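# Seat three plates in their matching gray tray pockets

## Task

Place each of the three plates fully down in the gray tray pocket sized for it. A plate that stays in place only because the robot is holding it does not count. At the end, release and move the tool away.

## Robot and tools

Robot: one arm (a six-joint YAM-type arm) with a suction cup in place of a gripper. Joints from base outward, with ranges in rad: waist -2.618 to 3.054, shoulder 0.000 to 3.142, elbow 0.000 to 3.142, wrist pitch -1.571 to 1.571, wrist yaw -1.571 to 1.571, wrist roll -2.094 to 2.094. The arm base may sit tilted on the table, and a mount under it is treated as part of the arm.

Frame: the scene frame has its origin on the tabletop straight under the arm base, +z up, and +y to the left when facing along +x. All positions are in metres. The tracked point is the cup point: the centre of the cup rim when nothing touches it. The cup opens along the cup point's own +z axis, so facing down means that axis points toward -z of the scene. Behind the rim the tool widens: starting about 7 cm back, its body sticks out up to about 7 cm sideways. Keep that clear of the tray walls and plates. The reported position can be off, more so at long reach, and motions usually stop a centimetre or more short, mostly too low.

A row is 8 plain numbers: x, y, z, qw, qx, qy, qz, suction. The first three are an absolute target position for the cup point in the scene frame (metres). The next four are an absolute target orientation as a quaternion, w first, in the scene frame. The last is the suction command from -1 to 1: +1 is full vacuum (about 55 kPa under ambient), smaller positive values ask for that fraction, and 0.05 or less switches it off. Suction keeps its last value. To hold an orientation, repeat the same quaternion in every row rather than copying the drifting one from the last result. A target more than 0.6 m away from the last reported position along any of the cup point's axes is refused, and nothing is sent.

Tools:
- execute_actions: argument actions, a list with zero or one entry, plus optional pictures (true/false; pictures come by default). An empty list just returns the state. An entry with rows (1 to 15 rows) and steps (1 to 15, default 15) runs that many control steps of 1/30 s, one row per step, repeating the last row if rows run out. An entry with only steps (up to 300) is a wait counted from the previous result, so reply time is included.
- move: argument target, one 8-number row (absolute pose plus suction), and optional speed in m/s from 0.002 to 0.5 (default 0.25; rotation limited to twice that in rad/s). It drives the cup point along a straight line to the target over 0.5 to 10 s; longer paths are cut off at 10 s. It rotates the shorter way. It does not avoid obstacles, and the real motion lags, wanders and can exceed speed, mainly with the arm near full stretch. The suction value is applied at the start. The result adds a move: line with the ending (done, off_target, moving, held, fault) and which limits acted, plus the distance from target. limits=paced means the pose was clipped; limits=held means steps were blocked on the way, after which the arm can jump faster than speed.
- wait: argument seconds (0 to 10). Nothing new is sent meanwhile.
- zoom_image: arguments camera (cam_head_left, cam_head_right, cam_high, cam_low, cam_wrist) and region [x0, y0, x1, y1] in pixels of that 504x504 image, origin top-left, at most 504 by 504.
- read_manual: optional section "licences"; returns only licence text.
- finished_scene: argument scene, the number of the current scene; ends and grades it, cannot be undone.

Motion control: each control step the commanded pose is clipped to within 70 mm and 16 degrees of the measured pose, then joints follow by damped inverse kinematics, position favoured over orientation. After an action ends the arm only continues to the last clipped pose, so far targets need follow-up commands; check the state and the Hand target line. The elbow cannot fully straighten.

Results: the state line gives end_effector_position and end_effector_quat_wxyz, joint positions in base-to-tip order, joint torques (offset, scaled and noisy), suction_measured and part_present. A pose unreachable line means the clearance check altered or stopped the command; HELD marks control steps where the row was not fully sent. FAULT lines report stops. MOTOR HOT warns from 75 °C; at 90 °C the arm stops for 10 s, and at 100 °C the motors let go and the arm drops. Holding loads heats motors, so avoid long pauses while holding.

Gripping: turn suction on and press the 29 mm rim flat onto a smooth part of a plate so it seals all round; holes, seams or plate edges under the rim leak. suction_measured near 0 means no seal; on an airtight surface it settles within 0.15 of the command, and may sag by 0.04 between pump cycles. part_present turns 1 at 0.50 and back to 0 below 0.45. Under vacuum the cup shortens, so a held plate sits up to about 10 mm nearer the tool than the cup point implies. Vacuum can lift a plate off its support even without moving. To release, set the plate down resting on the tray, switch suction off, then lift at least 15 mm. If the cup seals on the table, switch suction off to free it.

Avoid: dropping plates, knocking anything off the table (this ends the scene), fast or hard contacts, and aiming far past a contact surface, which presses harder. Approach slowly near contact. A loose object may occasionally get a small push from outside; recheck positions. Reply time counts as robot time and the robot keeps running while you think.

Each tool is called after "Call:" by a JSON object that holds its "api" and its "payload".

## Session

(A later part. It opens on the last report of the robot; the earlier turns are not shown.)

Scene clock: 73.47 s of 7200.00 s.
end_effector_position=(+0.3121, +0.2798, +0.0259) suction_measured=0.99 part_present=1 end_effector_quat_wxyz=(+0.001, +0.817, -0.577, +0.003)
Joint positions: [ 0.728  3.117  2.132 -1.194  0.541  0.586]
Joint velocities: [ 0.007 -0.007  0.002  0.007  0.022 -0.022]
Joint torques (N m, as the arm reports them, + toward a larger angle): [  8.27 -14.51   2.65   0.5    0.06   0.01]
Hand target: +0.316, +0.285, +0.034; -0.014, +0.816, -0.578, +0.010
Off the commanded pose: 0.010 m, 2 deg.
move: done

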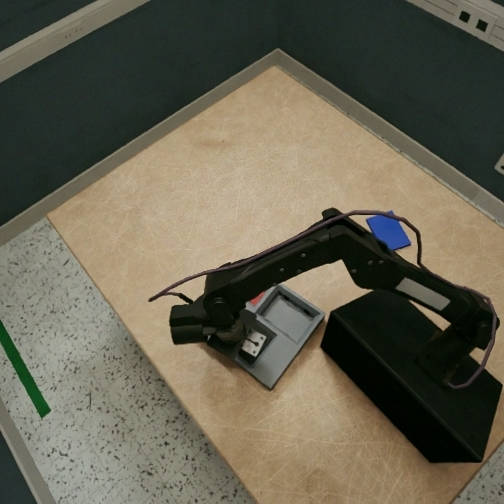

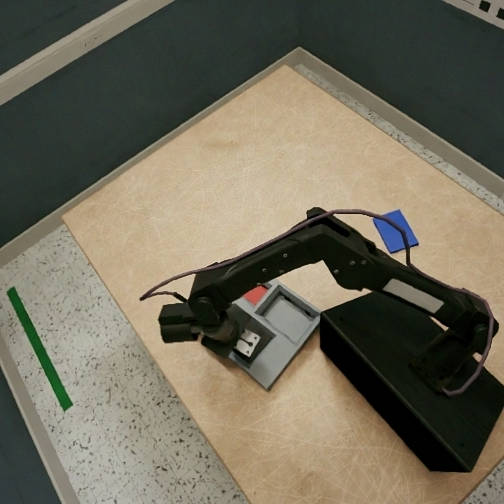

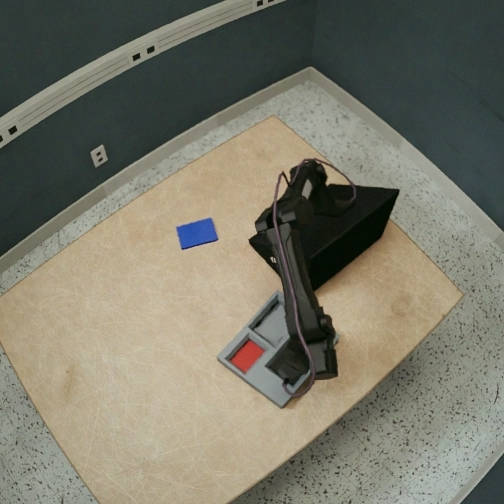

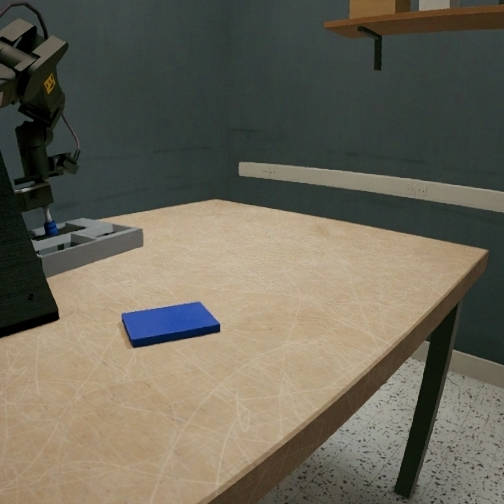

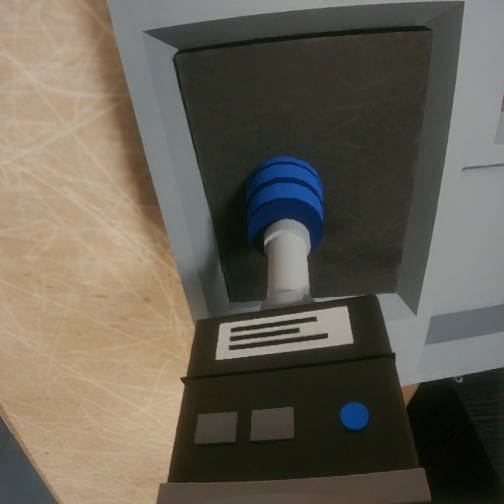

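Call:
{"api": "move", "payload": {"target": [0.312,0.281,-0.012,-0.005,0.816,-0.578,0.0,1], "speed": 0.03}}

Scene clock: 76.13 s of 7200.00 s.
end_effector_position=(+0.3140, +0.2791, +0.0066) suction_measured=0.99 part_present=1 end_effector_quat_wxyz=(-0.005, +0.819, -0.574, +0.003)
Joint positions: [ 0.701  3.11   2.057 -1.098  0.556  0.546]
Joint velocities: [-0.017 -0.012  0.012  0.037  0.007 -0.066]
Joint torques (N m, as the arm reports them, + toward a larger angle): [  5.31 -11.69   1.88   0.9    0.05  -0.06]
Hand target: +0.312, +0.281, -0.011; -0.004, +0.816, -0.578, -0.000
Off the commanded pose: 0.019 m, 1 deg.
move: off_target

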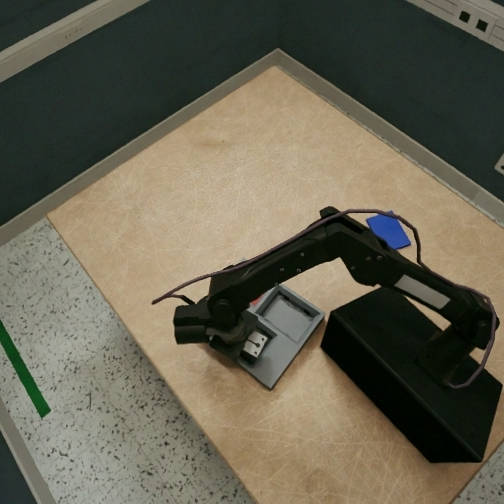

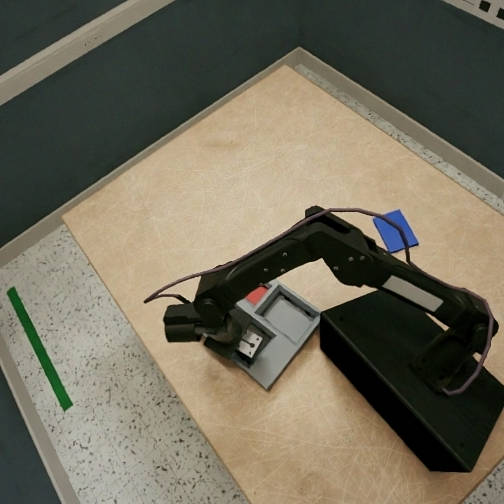

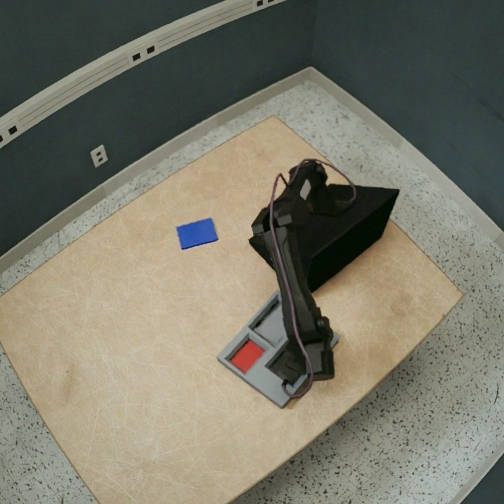

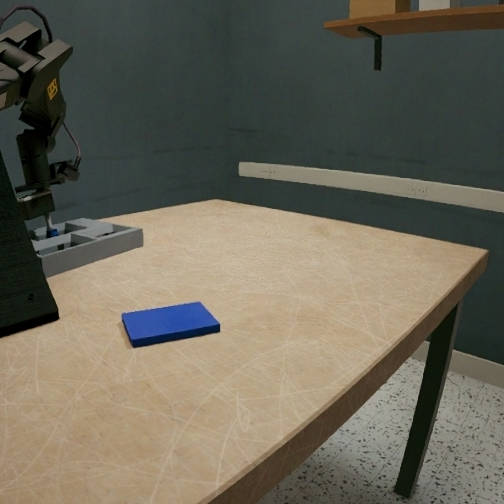

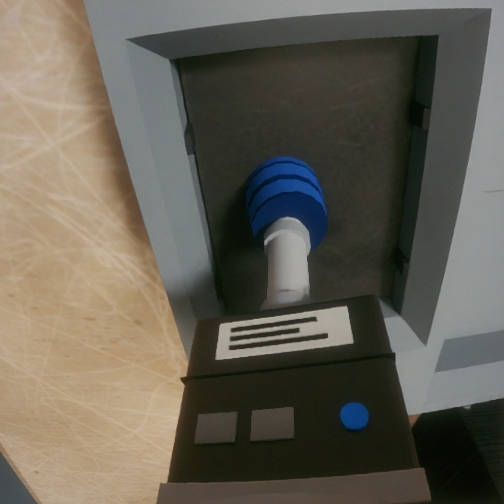

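Call:
{"api": "execute_actions", "payload": {"actions": [{"rows":[[0.312,0.281,0.005,-0.005,0.816,-0.578,0,0]],"steps":6}], "pictures": false}}

Call:
{"api": "move", "payload": {"target": [0.315,0.26,0.1,0,0.816,-0.578,0,0]}}

Call:
{"api": "move", "payload": {"target": [0.32,-0.19,0.08,0,0.643,-0.766,0,0], "speed": 0.35}}

Scene clock: 79.90 s of 7200.00 s.
end_effector_position=(+0.3144, +0.2792, +0.0087) suction_measured=0.00 part_present=0 end_effector_quat_wxyz=(-0.006, +0.818, -0.575, +0.004)
Joint positions: [ 0.703  3.107  2.057 -1.1    0.556  0.55 ]
Joint velocities: [ 0.002 -0.007  0.012  0.022 -0.007  0.007]
Joint torques (N m, as the arm reports them, + toward a larger angle): [  6.97 -12.23   3.95   0.32  -0.01  -0.01]
Hand target: +0.312, +0.281, +0.005; -0.005, +0.816, -0.578, +0.000
Off the commanded pose: 0.005 m, 1 deg.
Steps of this call (steps 1 to 107: nothing new was sent; steps 108 to 113: all 6 steps of this action). Readings (end_effector_position | what the end effector reports):
108: (+0.3140, +0.2790, +0.0074) | suction_measured=0.16 part_present=0
109: (+0.3143, +0.2791, +0.0083) | suction_measured=0.00 part_present=0
111: (+0.3144, +0.2792, +0.0087) | suction_measured=0.00 part_present=0
113: the state above

Scene clock: 81.33 s of 7200.00 s.
end_effector_position=(+0.3112, +0.2537, +0.0854) suction_measured=0.00 part_present=0 end_effector_quat_wxyz=(+0.015, +0.817, -0.576, -0.004)
Joint positions: [ 0.761  3.033  2.219 -1.412  0.508  0.631]
Joint velocities: [-0.017 -0.007  0.007  0.051 -0.022  0.037]
Joint torques (N m, as the arm reports them, + toward a larger angle): [  8.36 -13.68   6.34   0.16   0.01   0.03]
Hand target: +0.314, +0.259, +0.100; -0.001, +0.816, -0.578, -0.000
Off the commanded pose: 0.016 m, 2 deg.
move: off_target

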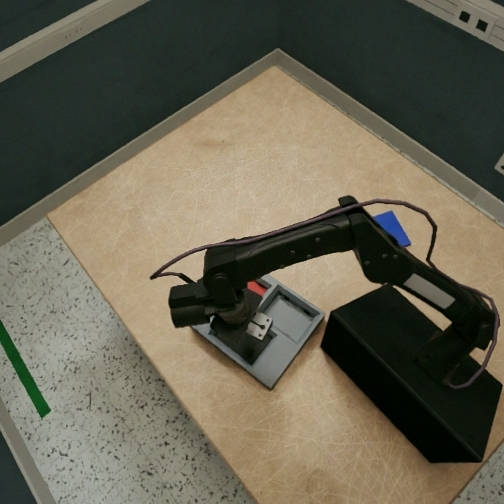

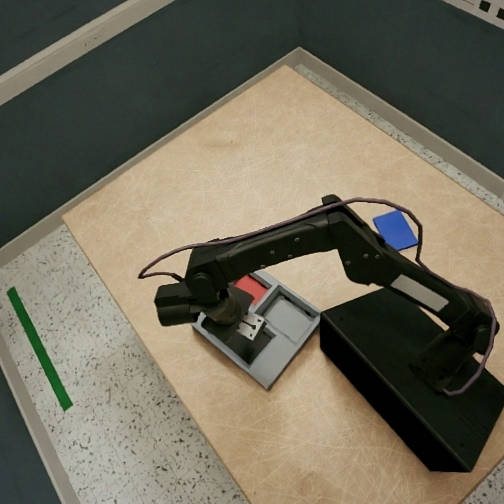

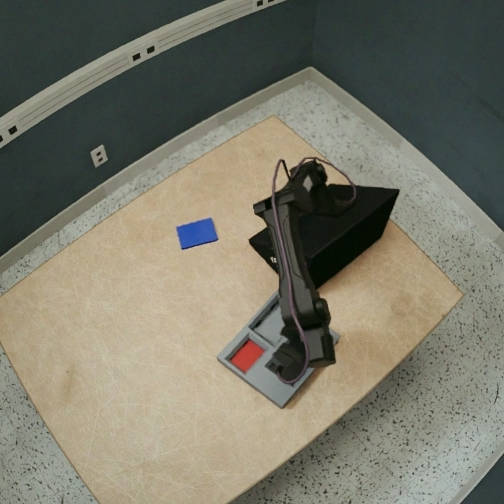

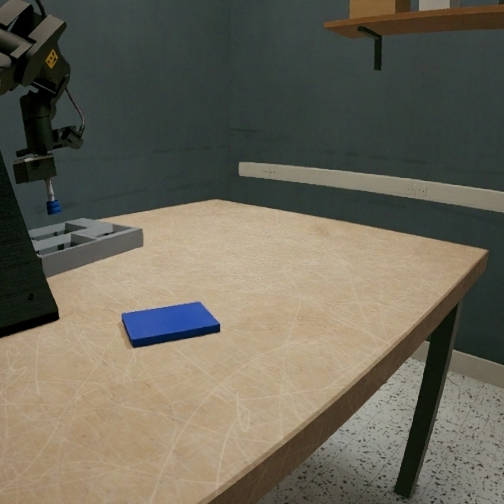

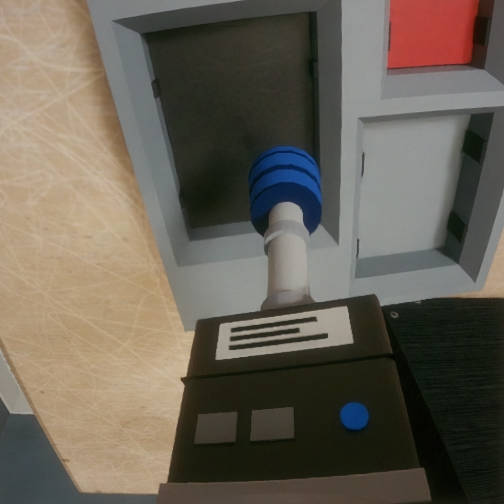

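Scene clock: 83.30 s of 7200.00 s.
end_effector_position=(+0.3040, -0.1901, +0.0675) suction_measured=0.00 part_present=0 end_effector_quat_wxyz=(-0.018, -0.644, +0.765, +0.010)
Joint positions: [-0.055  1.764  1.326 -1.172  0.793  0.178]
Joint velocities: [-0.002 -0.017  0.007 -0.007  0.007  0.066]
Joint torques (N m, as the arm reports them, + toward a larger angle): [ 7.58 -7.79  4.37  0.18  0.1  -0.04]
Hand target: +0.311, -0.193, +0.078; -0.004, -0.642, +0.767, -0.002
Off the commanded pose: 0.020 m, 2 deg.
move: off_target

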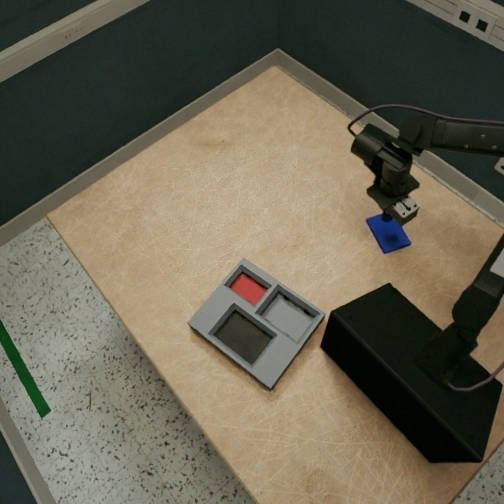

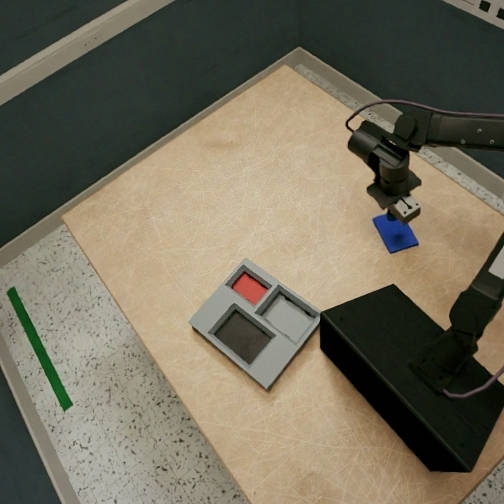

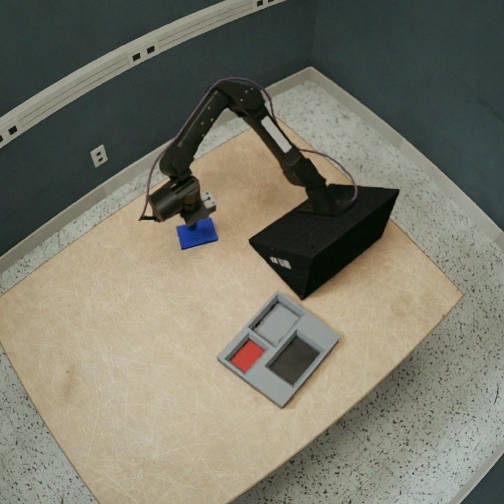

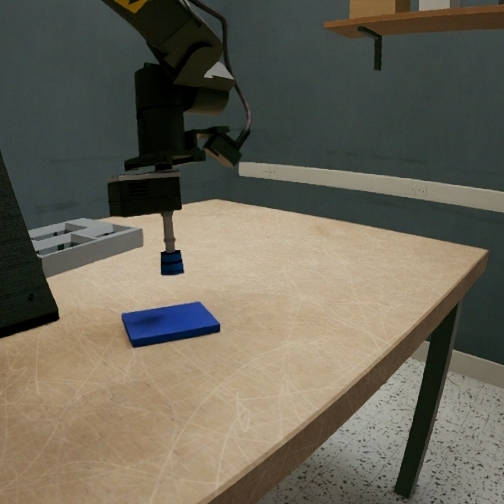

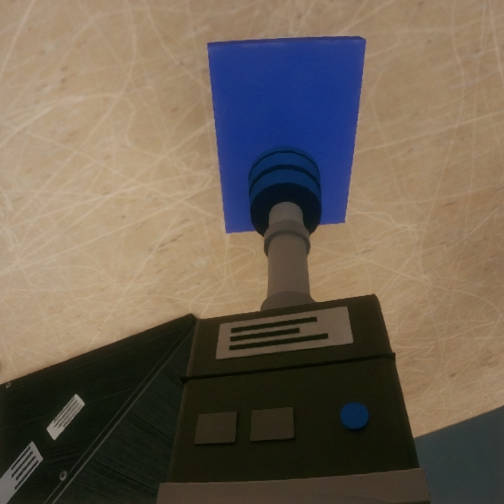

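Call:
{"api": "move", "payload": {"target": [0.297,-0.187,0.004,0,0.643,-0.766,0,1], "speed": 0.07}}

Call:
{"api": "move", "payload": {"target": [0.34,-0.12,0.1,0,0.643,-0.766,0,1]}}

Call:
{"api": "move", "payload": {"target": [0.297,0.148,0.075,0,0.829,-0.559,0,1]}}

Scene clock: 92.87 s of 7200.00 s.
end_effector_position=(+0.2883, -0.1873, +0.0023) suction_measured=0.79 part_present=1 end_effector_quat_wxyz=(-0.020, -0.654, +0.756, +0.010)
Joint positions: [-0.2    1.743  1.097 -0.822  0.792 -0.053]
Joint velocities: [-0.012 -0.007  0.007  0.007  0.007 -0.081]
Joint torques (N m, as the arm reports them, + toward a larger angle): [ 5.52 -8.24  1.68  0.63 -0.11 -0.05]
Hand target: +0.297, -0.187, +0.004; -0.002, -0.643, +0.766, +0.000
Off the commanded pose: 0.009 m, 3 deg.
After step 90, 5.23 s passed at rest.
move: off_target

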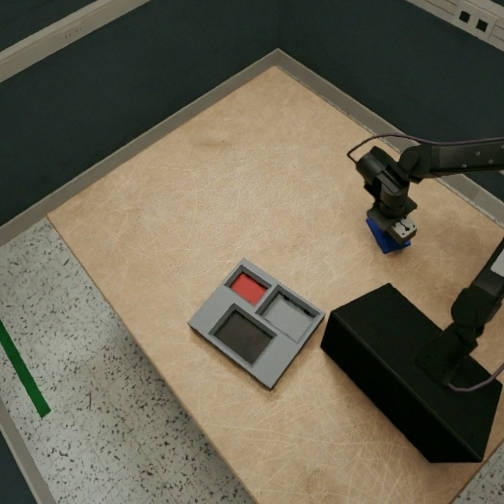

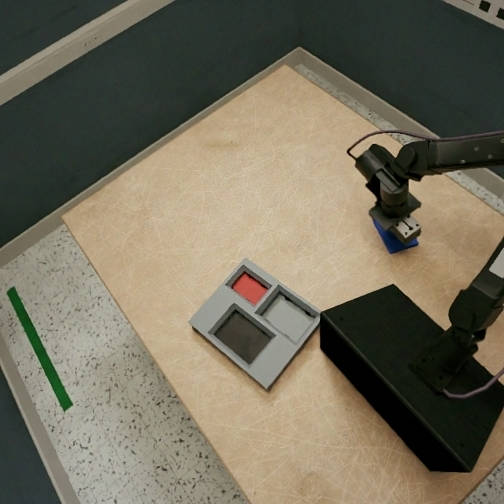

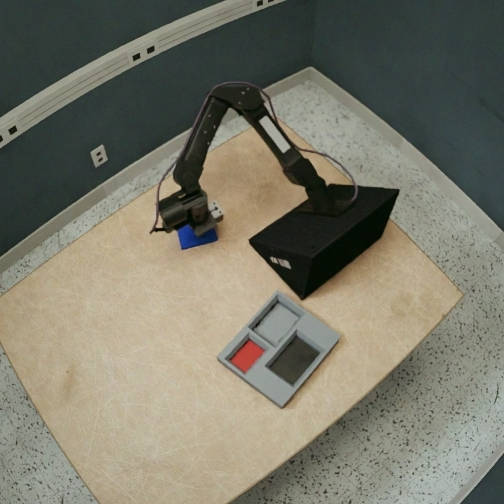

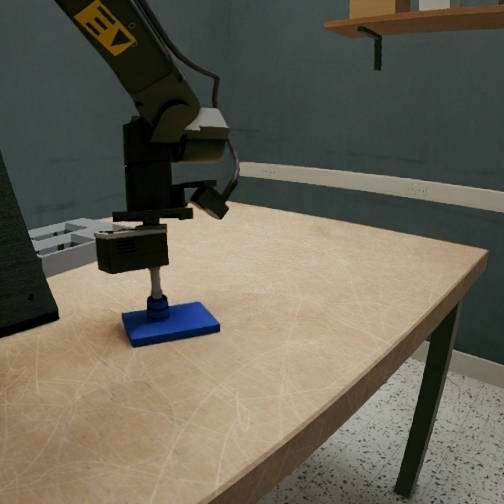

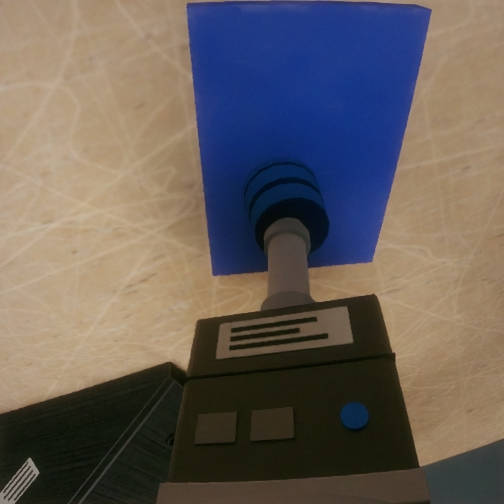

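Scene clock: 94.13 s of 7200.00 s.
end_effector_position=(+0.3359, -0.1232, +0.0935) suction_measured=0.99 part_present=1 end_effector_quat_wxyz=(-0.003, -0.642, +0.767, +0.003)
Joint positions: [ 0.135  1.935  1.431 -1.249  0.767  0.419]
Joint velocities: [-0.012  0.002 -0.007  0.022 -0.007  0.066]
Joint torques (N m, as the arm reports them, + toward a larger angle): [ 8.24 -5.26  5.52  0.16  0.11  0.07]
Hand target: +0.342, -0.120, +0.100; +0.002, -0.643, +0.766, -0.000
Off the commanded pose: 0.008 m, 1 deg.
move: done

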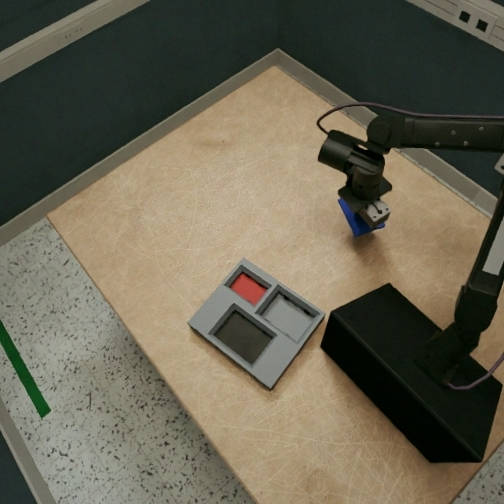

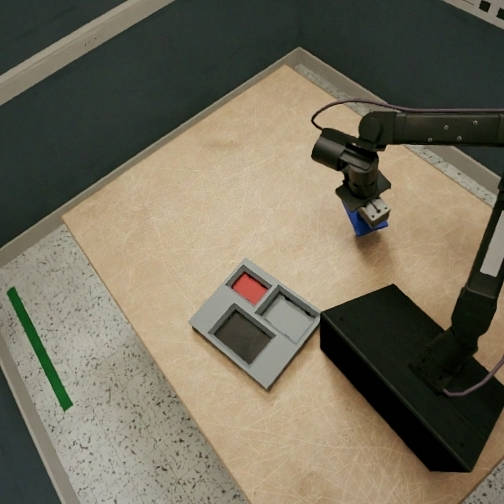

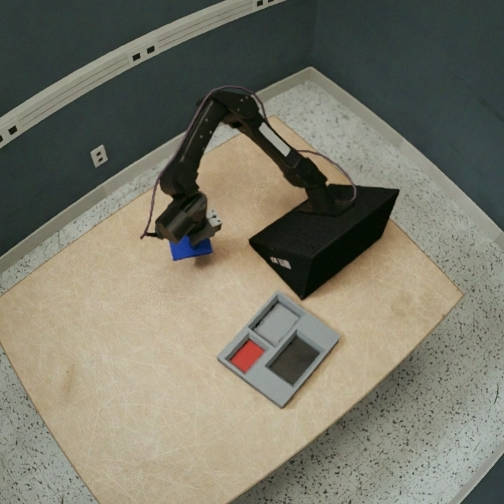

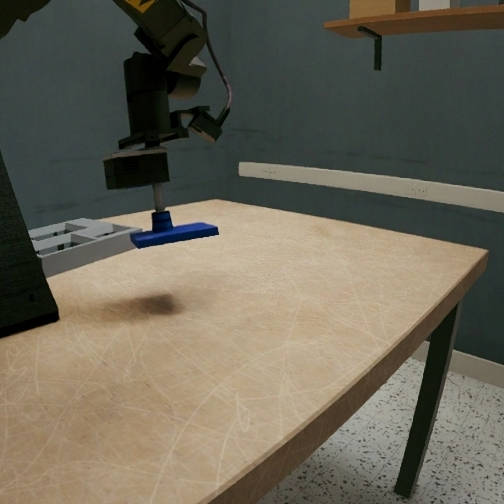

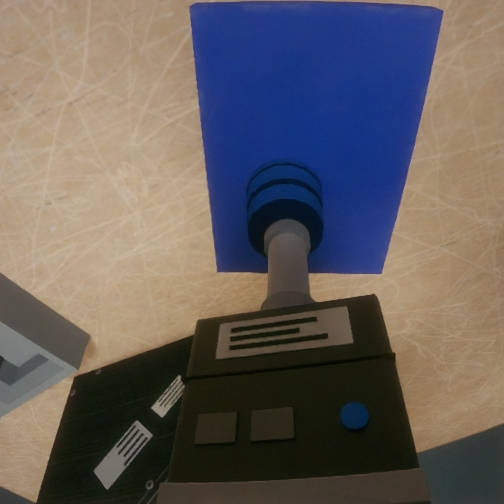

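Scene clock: 95.80 s of 7200.00 s.
end_effector_position=(+0.2953, +0.1453, +0.0668) suction_measured=1.00 part_present=1 end_effector_quat_wxyz=(+0.010, +0.829, -0.559, -0.007)
Joint positions: [ 0.62   2.574  1.53  -1.102  0.583  0.452]
Joint velocities: [ 0.002  0.002 -0.007  0.007  0.037  0.051]
Joint torques (N m, as the arm reports them, + toward a larger angle): [ 7.79 -9.47  5.89  0.2   0.06 -0.05]
Hand target: +0.302, +0.151, +0.076; -0.003, +0.829, -0.559, -0.001
Off the commanded pose: 0.009 m, 1 deg.
move: done

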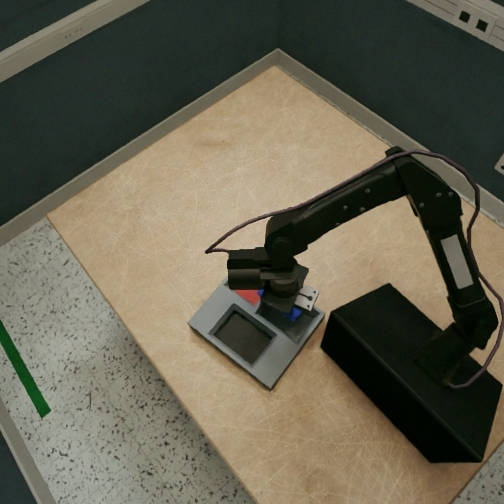

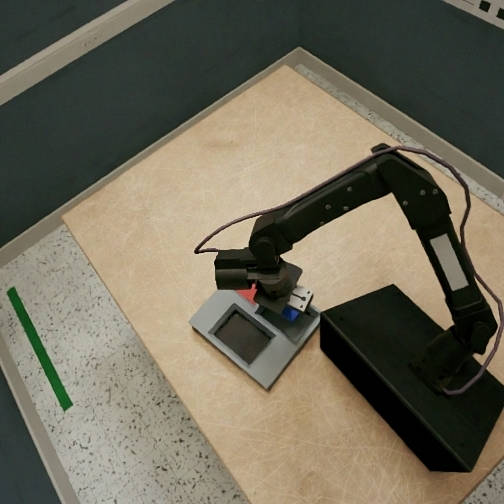

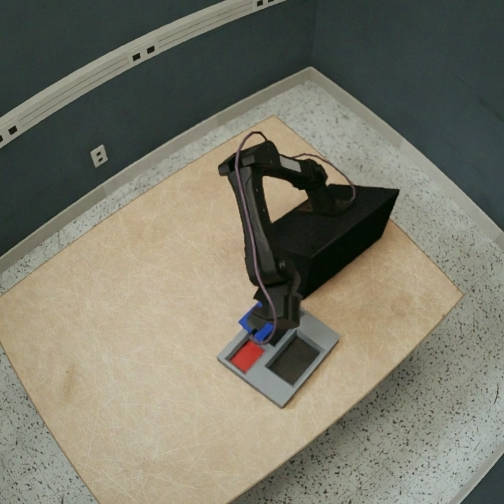

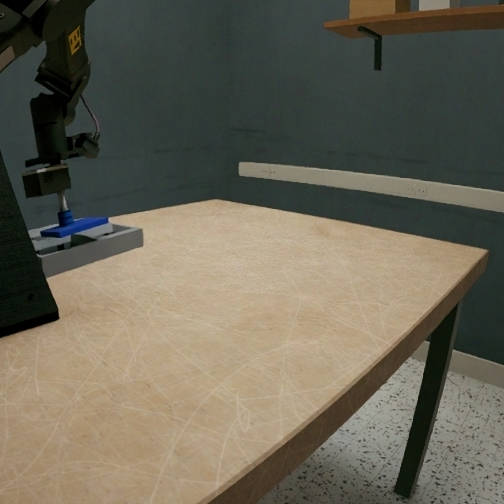

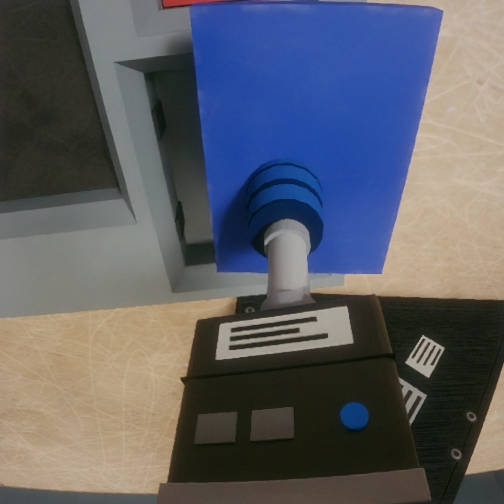

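Call:
{"api": "move", "payload": {"target": [0.268,0.164,0.06,0,0.843,-0.537,0,1], "speed": 0.1}}

Scene clock: 98.17 s of 7200.00 s.
end_effector_position=(+0.2689, +0.1592, +0.0575) suction_measured=0.99 part_present=1 end_effector_quat_wxyz=(+0.007, +0.842, -0.540, -0.007)
Joint positions: [ 0.672  2.574  1.432 -1.025  0.554  0.452]
Joint velocities: [-0.002 -0.007 -0.007 -0.037  0.037  0.081]
Joint torques (N m, as the arm reports them, + toward a larger angle): [ 7.79 -9.15  3.63  0.35  0.08  0.04]
Hand target: +0.268, +0.165, +0.060; -0.000, +0.843, -0.537, -0.000
Off the commanded pose: 0.006 m, 1 deg.
move: done

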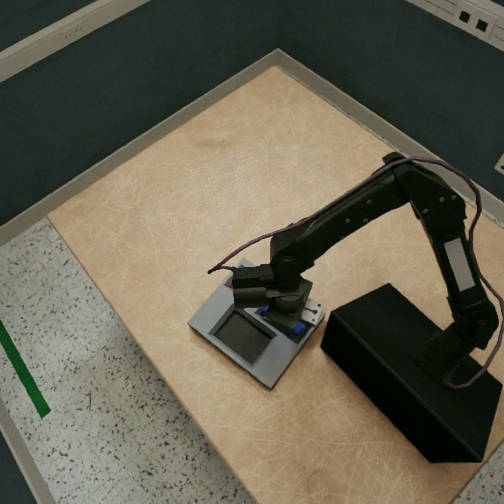

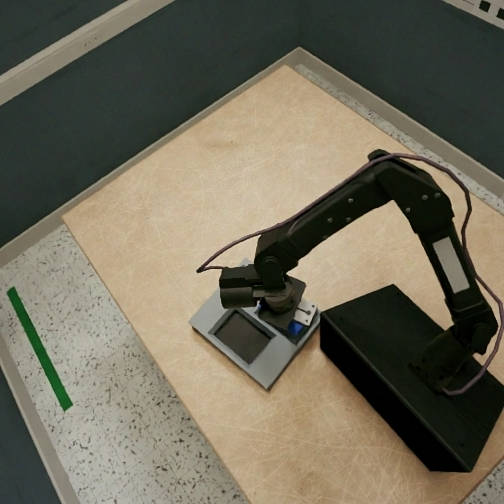

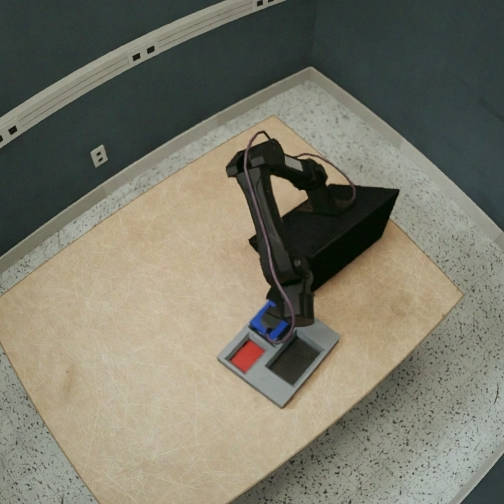

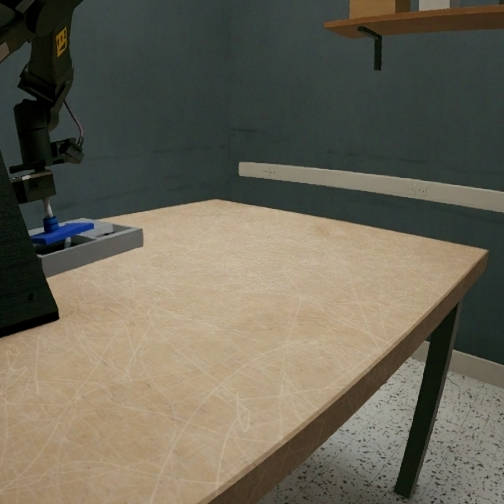

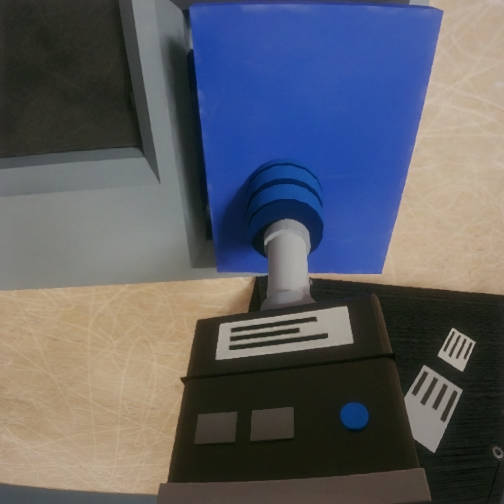

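Call:
{"api": "move", "payload": {"target": [0.263,0.171,0.042,0,0.843,-0.537,0,1], "speed": 0.05}}

Scene clock: 100.07 s of 7200.00 s.
end_effector_position=(+0.2631, +0.1664, +0.0398) suction_measured=0.98 part_present=1 end_effector_quat_wxyz=(+0.007, +0.840, -0.543, -0.009)
Joint positions: [ 0.664  2.605  1.395 -0.953  0.554  0.452]
Joint velocities: [-0.002  0.002 -0.002 -0.022 -0.051  0.022]
Joint torques (N m, as the arm reports them, + toward a larger angle): [ 7.92 -8.79  3.4   0.33  0.13 -0.01]
Hand target: +0.263, +0.171, +0.042; +0.000, +0.843, -0.537, +0.000
Off the commanded pose: 0.005 m, 2 deg.
move: done

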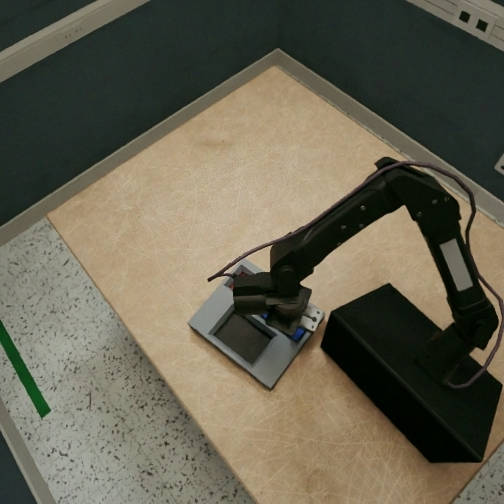

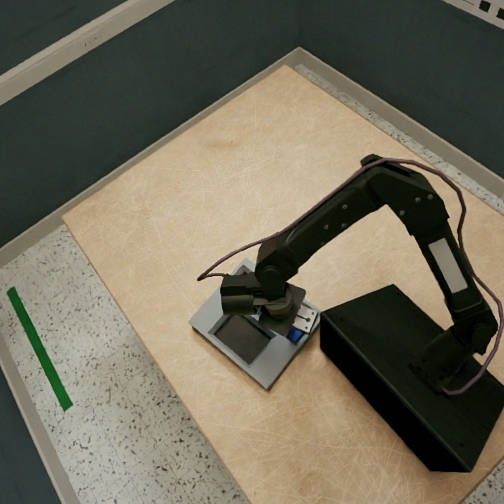

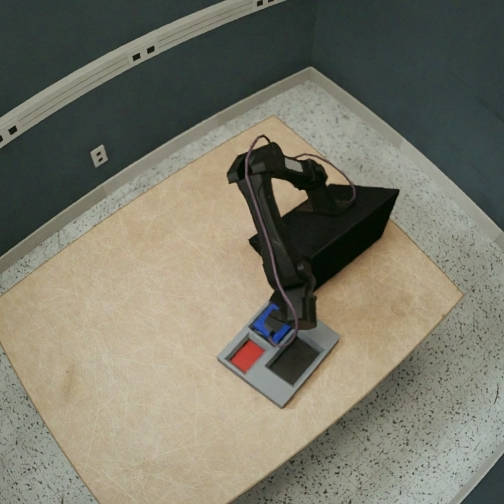

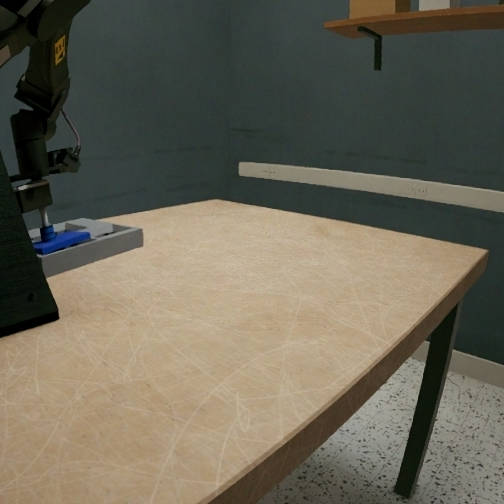

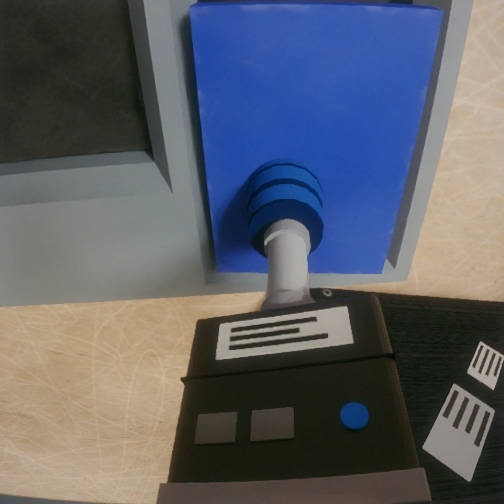

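Call:
{"api": "move", "payload": {"target": [0.265,0.173,0.024,0,0.85,-0.527,0,1], "speed": 0.03}}

Scene clock: 102.07 s of 7200.00 s.
end_effector_position=(+0.2654, +0.1654, +0.0269) suction_measured=0.98 part_present=1 end_effector_quat_wxyz=(+0.009, +0.847, -0.531, -0.003)
Joint positions: [ 0.646  2.624  1.377 -0.908  0.577  0.407]
Joint velocities: [ 0.002 -0.002  0.007 -0.007  0.022 -0.007]
Joint torques (N m, as the arm reports them, + toward a larger angle): [ 7.07 -8.32  2.96  0.56  0.07 -0.06]
Hand target: +0.265, +0.173, +0.024; +0.001, +0.850, -0.527, +0.000
Off the commanded pose: 0.008 m, 1 deg.
move: done

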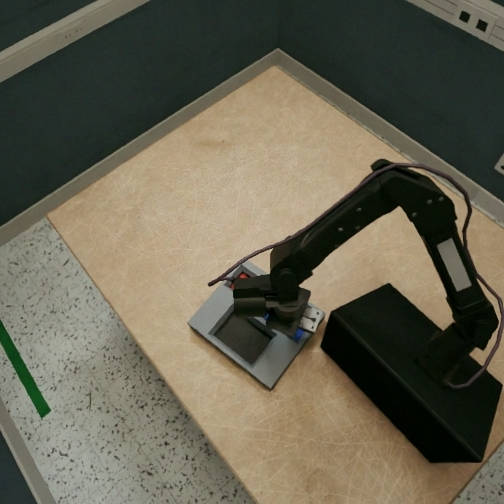

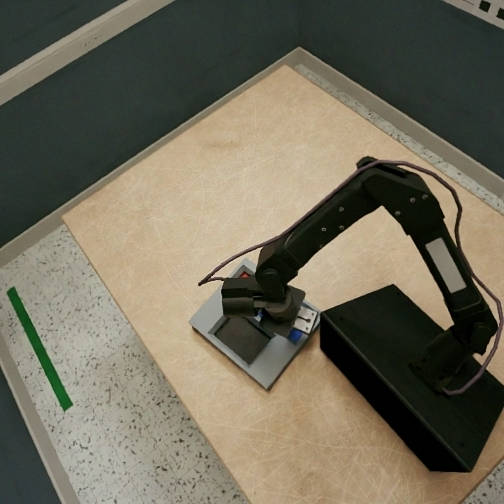

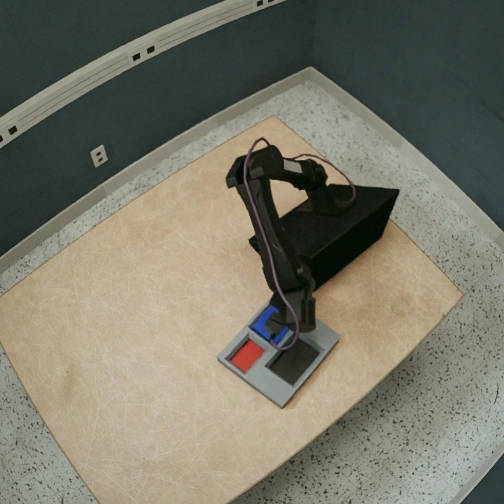

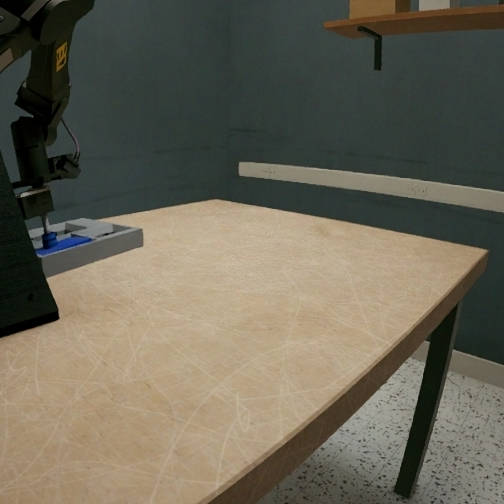

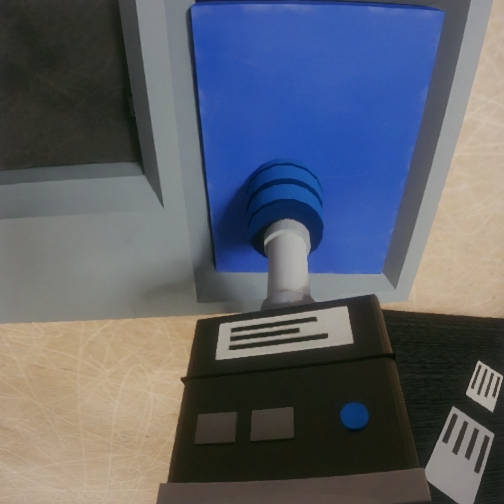

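Call:
{"api": "move", "payload": {"target": [0.263,0.171,-0.016,0,0.85,-0.527,0,1], "speed": 0.03}}

Scene clock: 104.80 s of 7200.00 s.
end_effector_position=(+0.2667, +0.1663, +0.0108) suction_measured=0.99 part_present=1 end_effector_quat_wxyz=(-0.003, +0.849, -0.528, -0.001)
Joint positions: [ 0.618  2.624  1.318 -0.806  0.591  0.356]
Joint velocities: [-0.012 -0.002  0.002 -0.066 -0.037 -0.11 ]
Joint torques (N m, as the arm reports them, + toward a larger angle): [ 4.13 -4.36  1.27  1.15  0.26 -0.27]
Hand target: +0.261, +0.170, -0.014; +0.002, +0.850, -0.527, -0.000
Off the commanded pose: 0.027 m, 0 deg.
move: off_target

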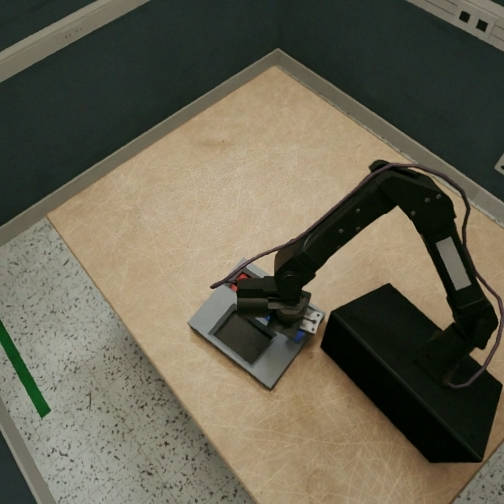

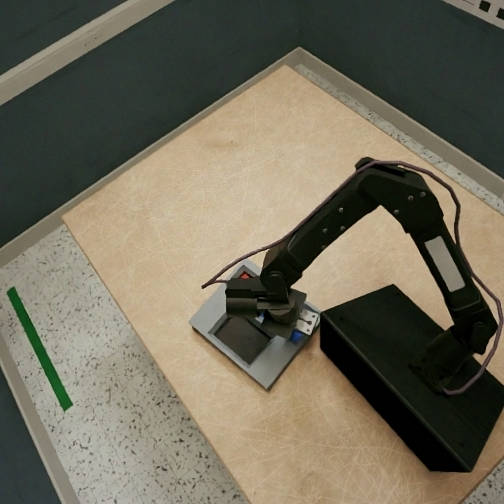

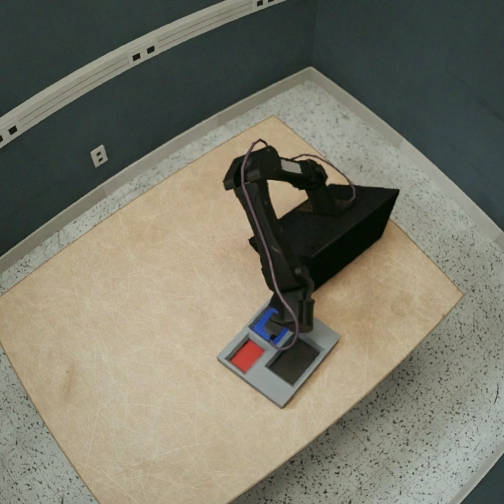

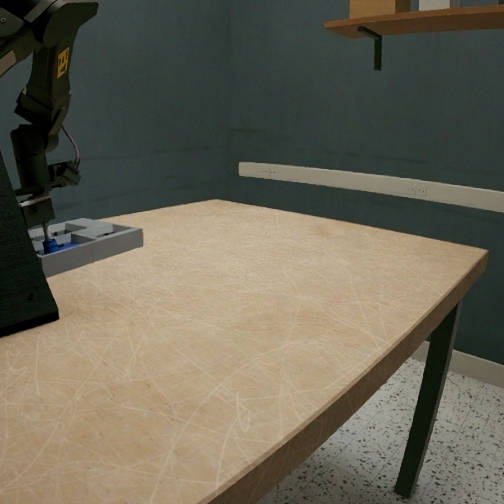

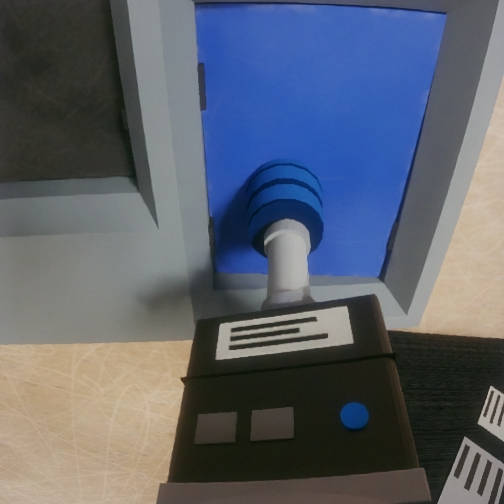

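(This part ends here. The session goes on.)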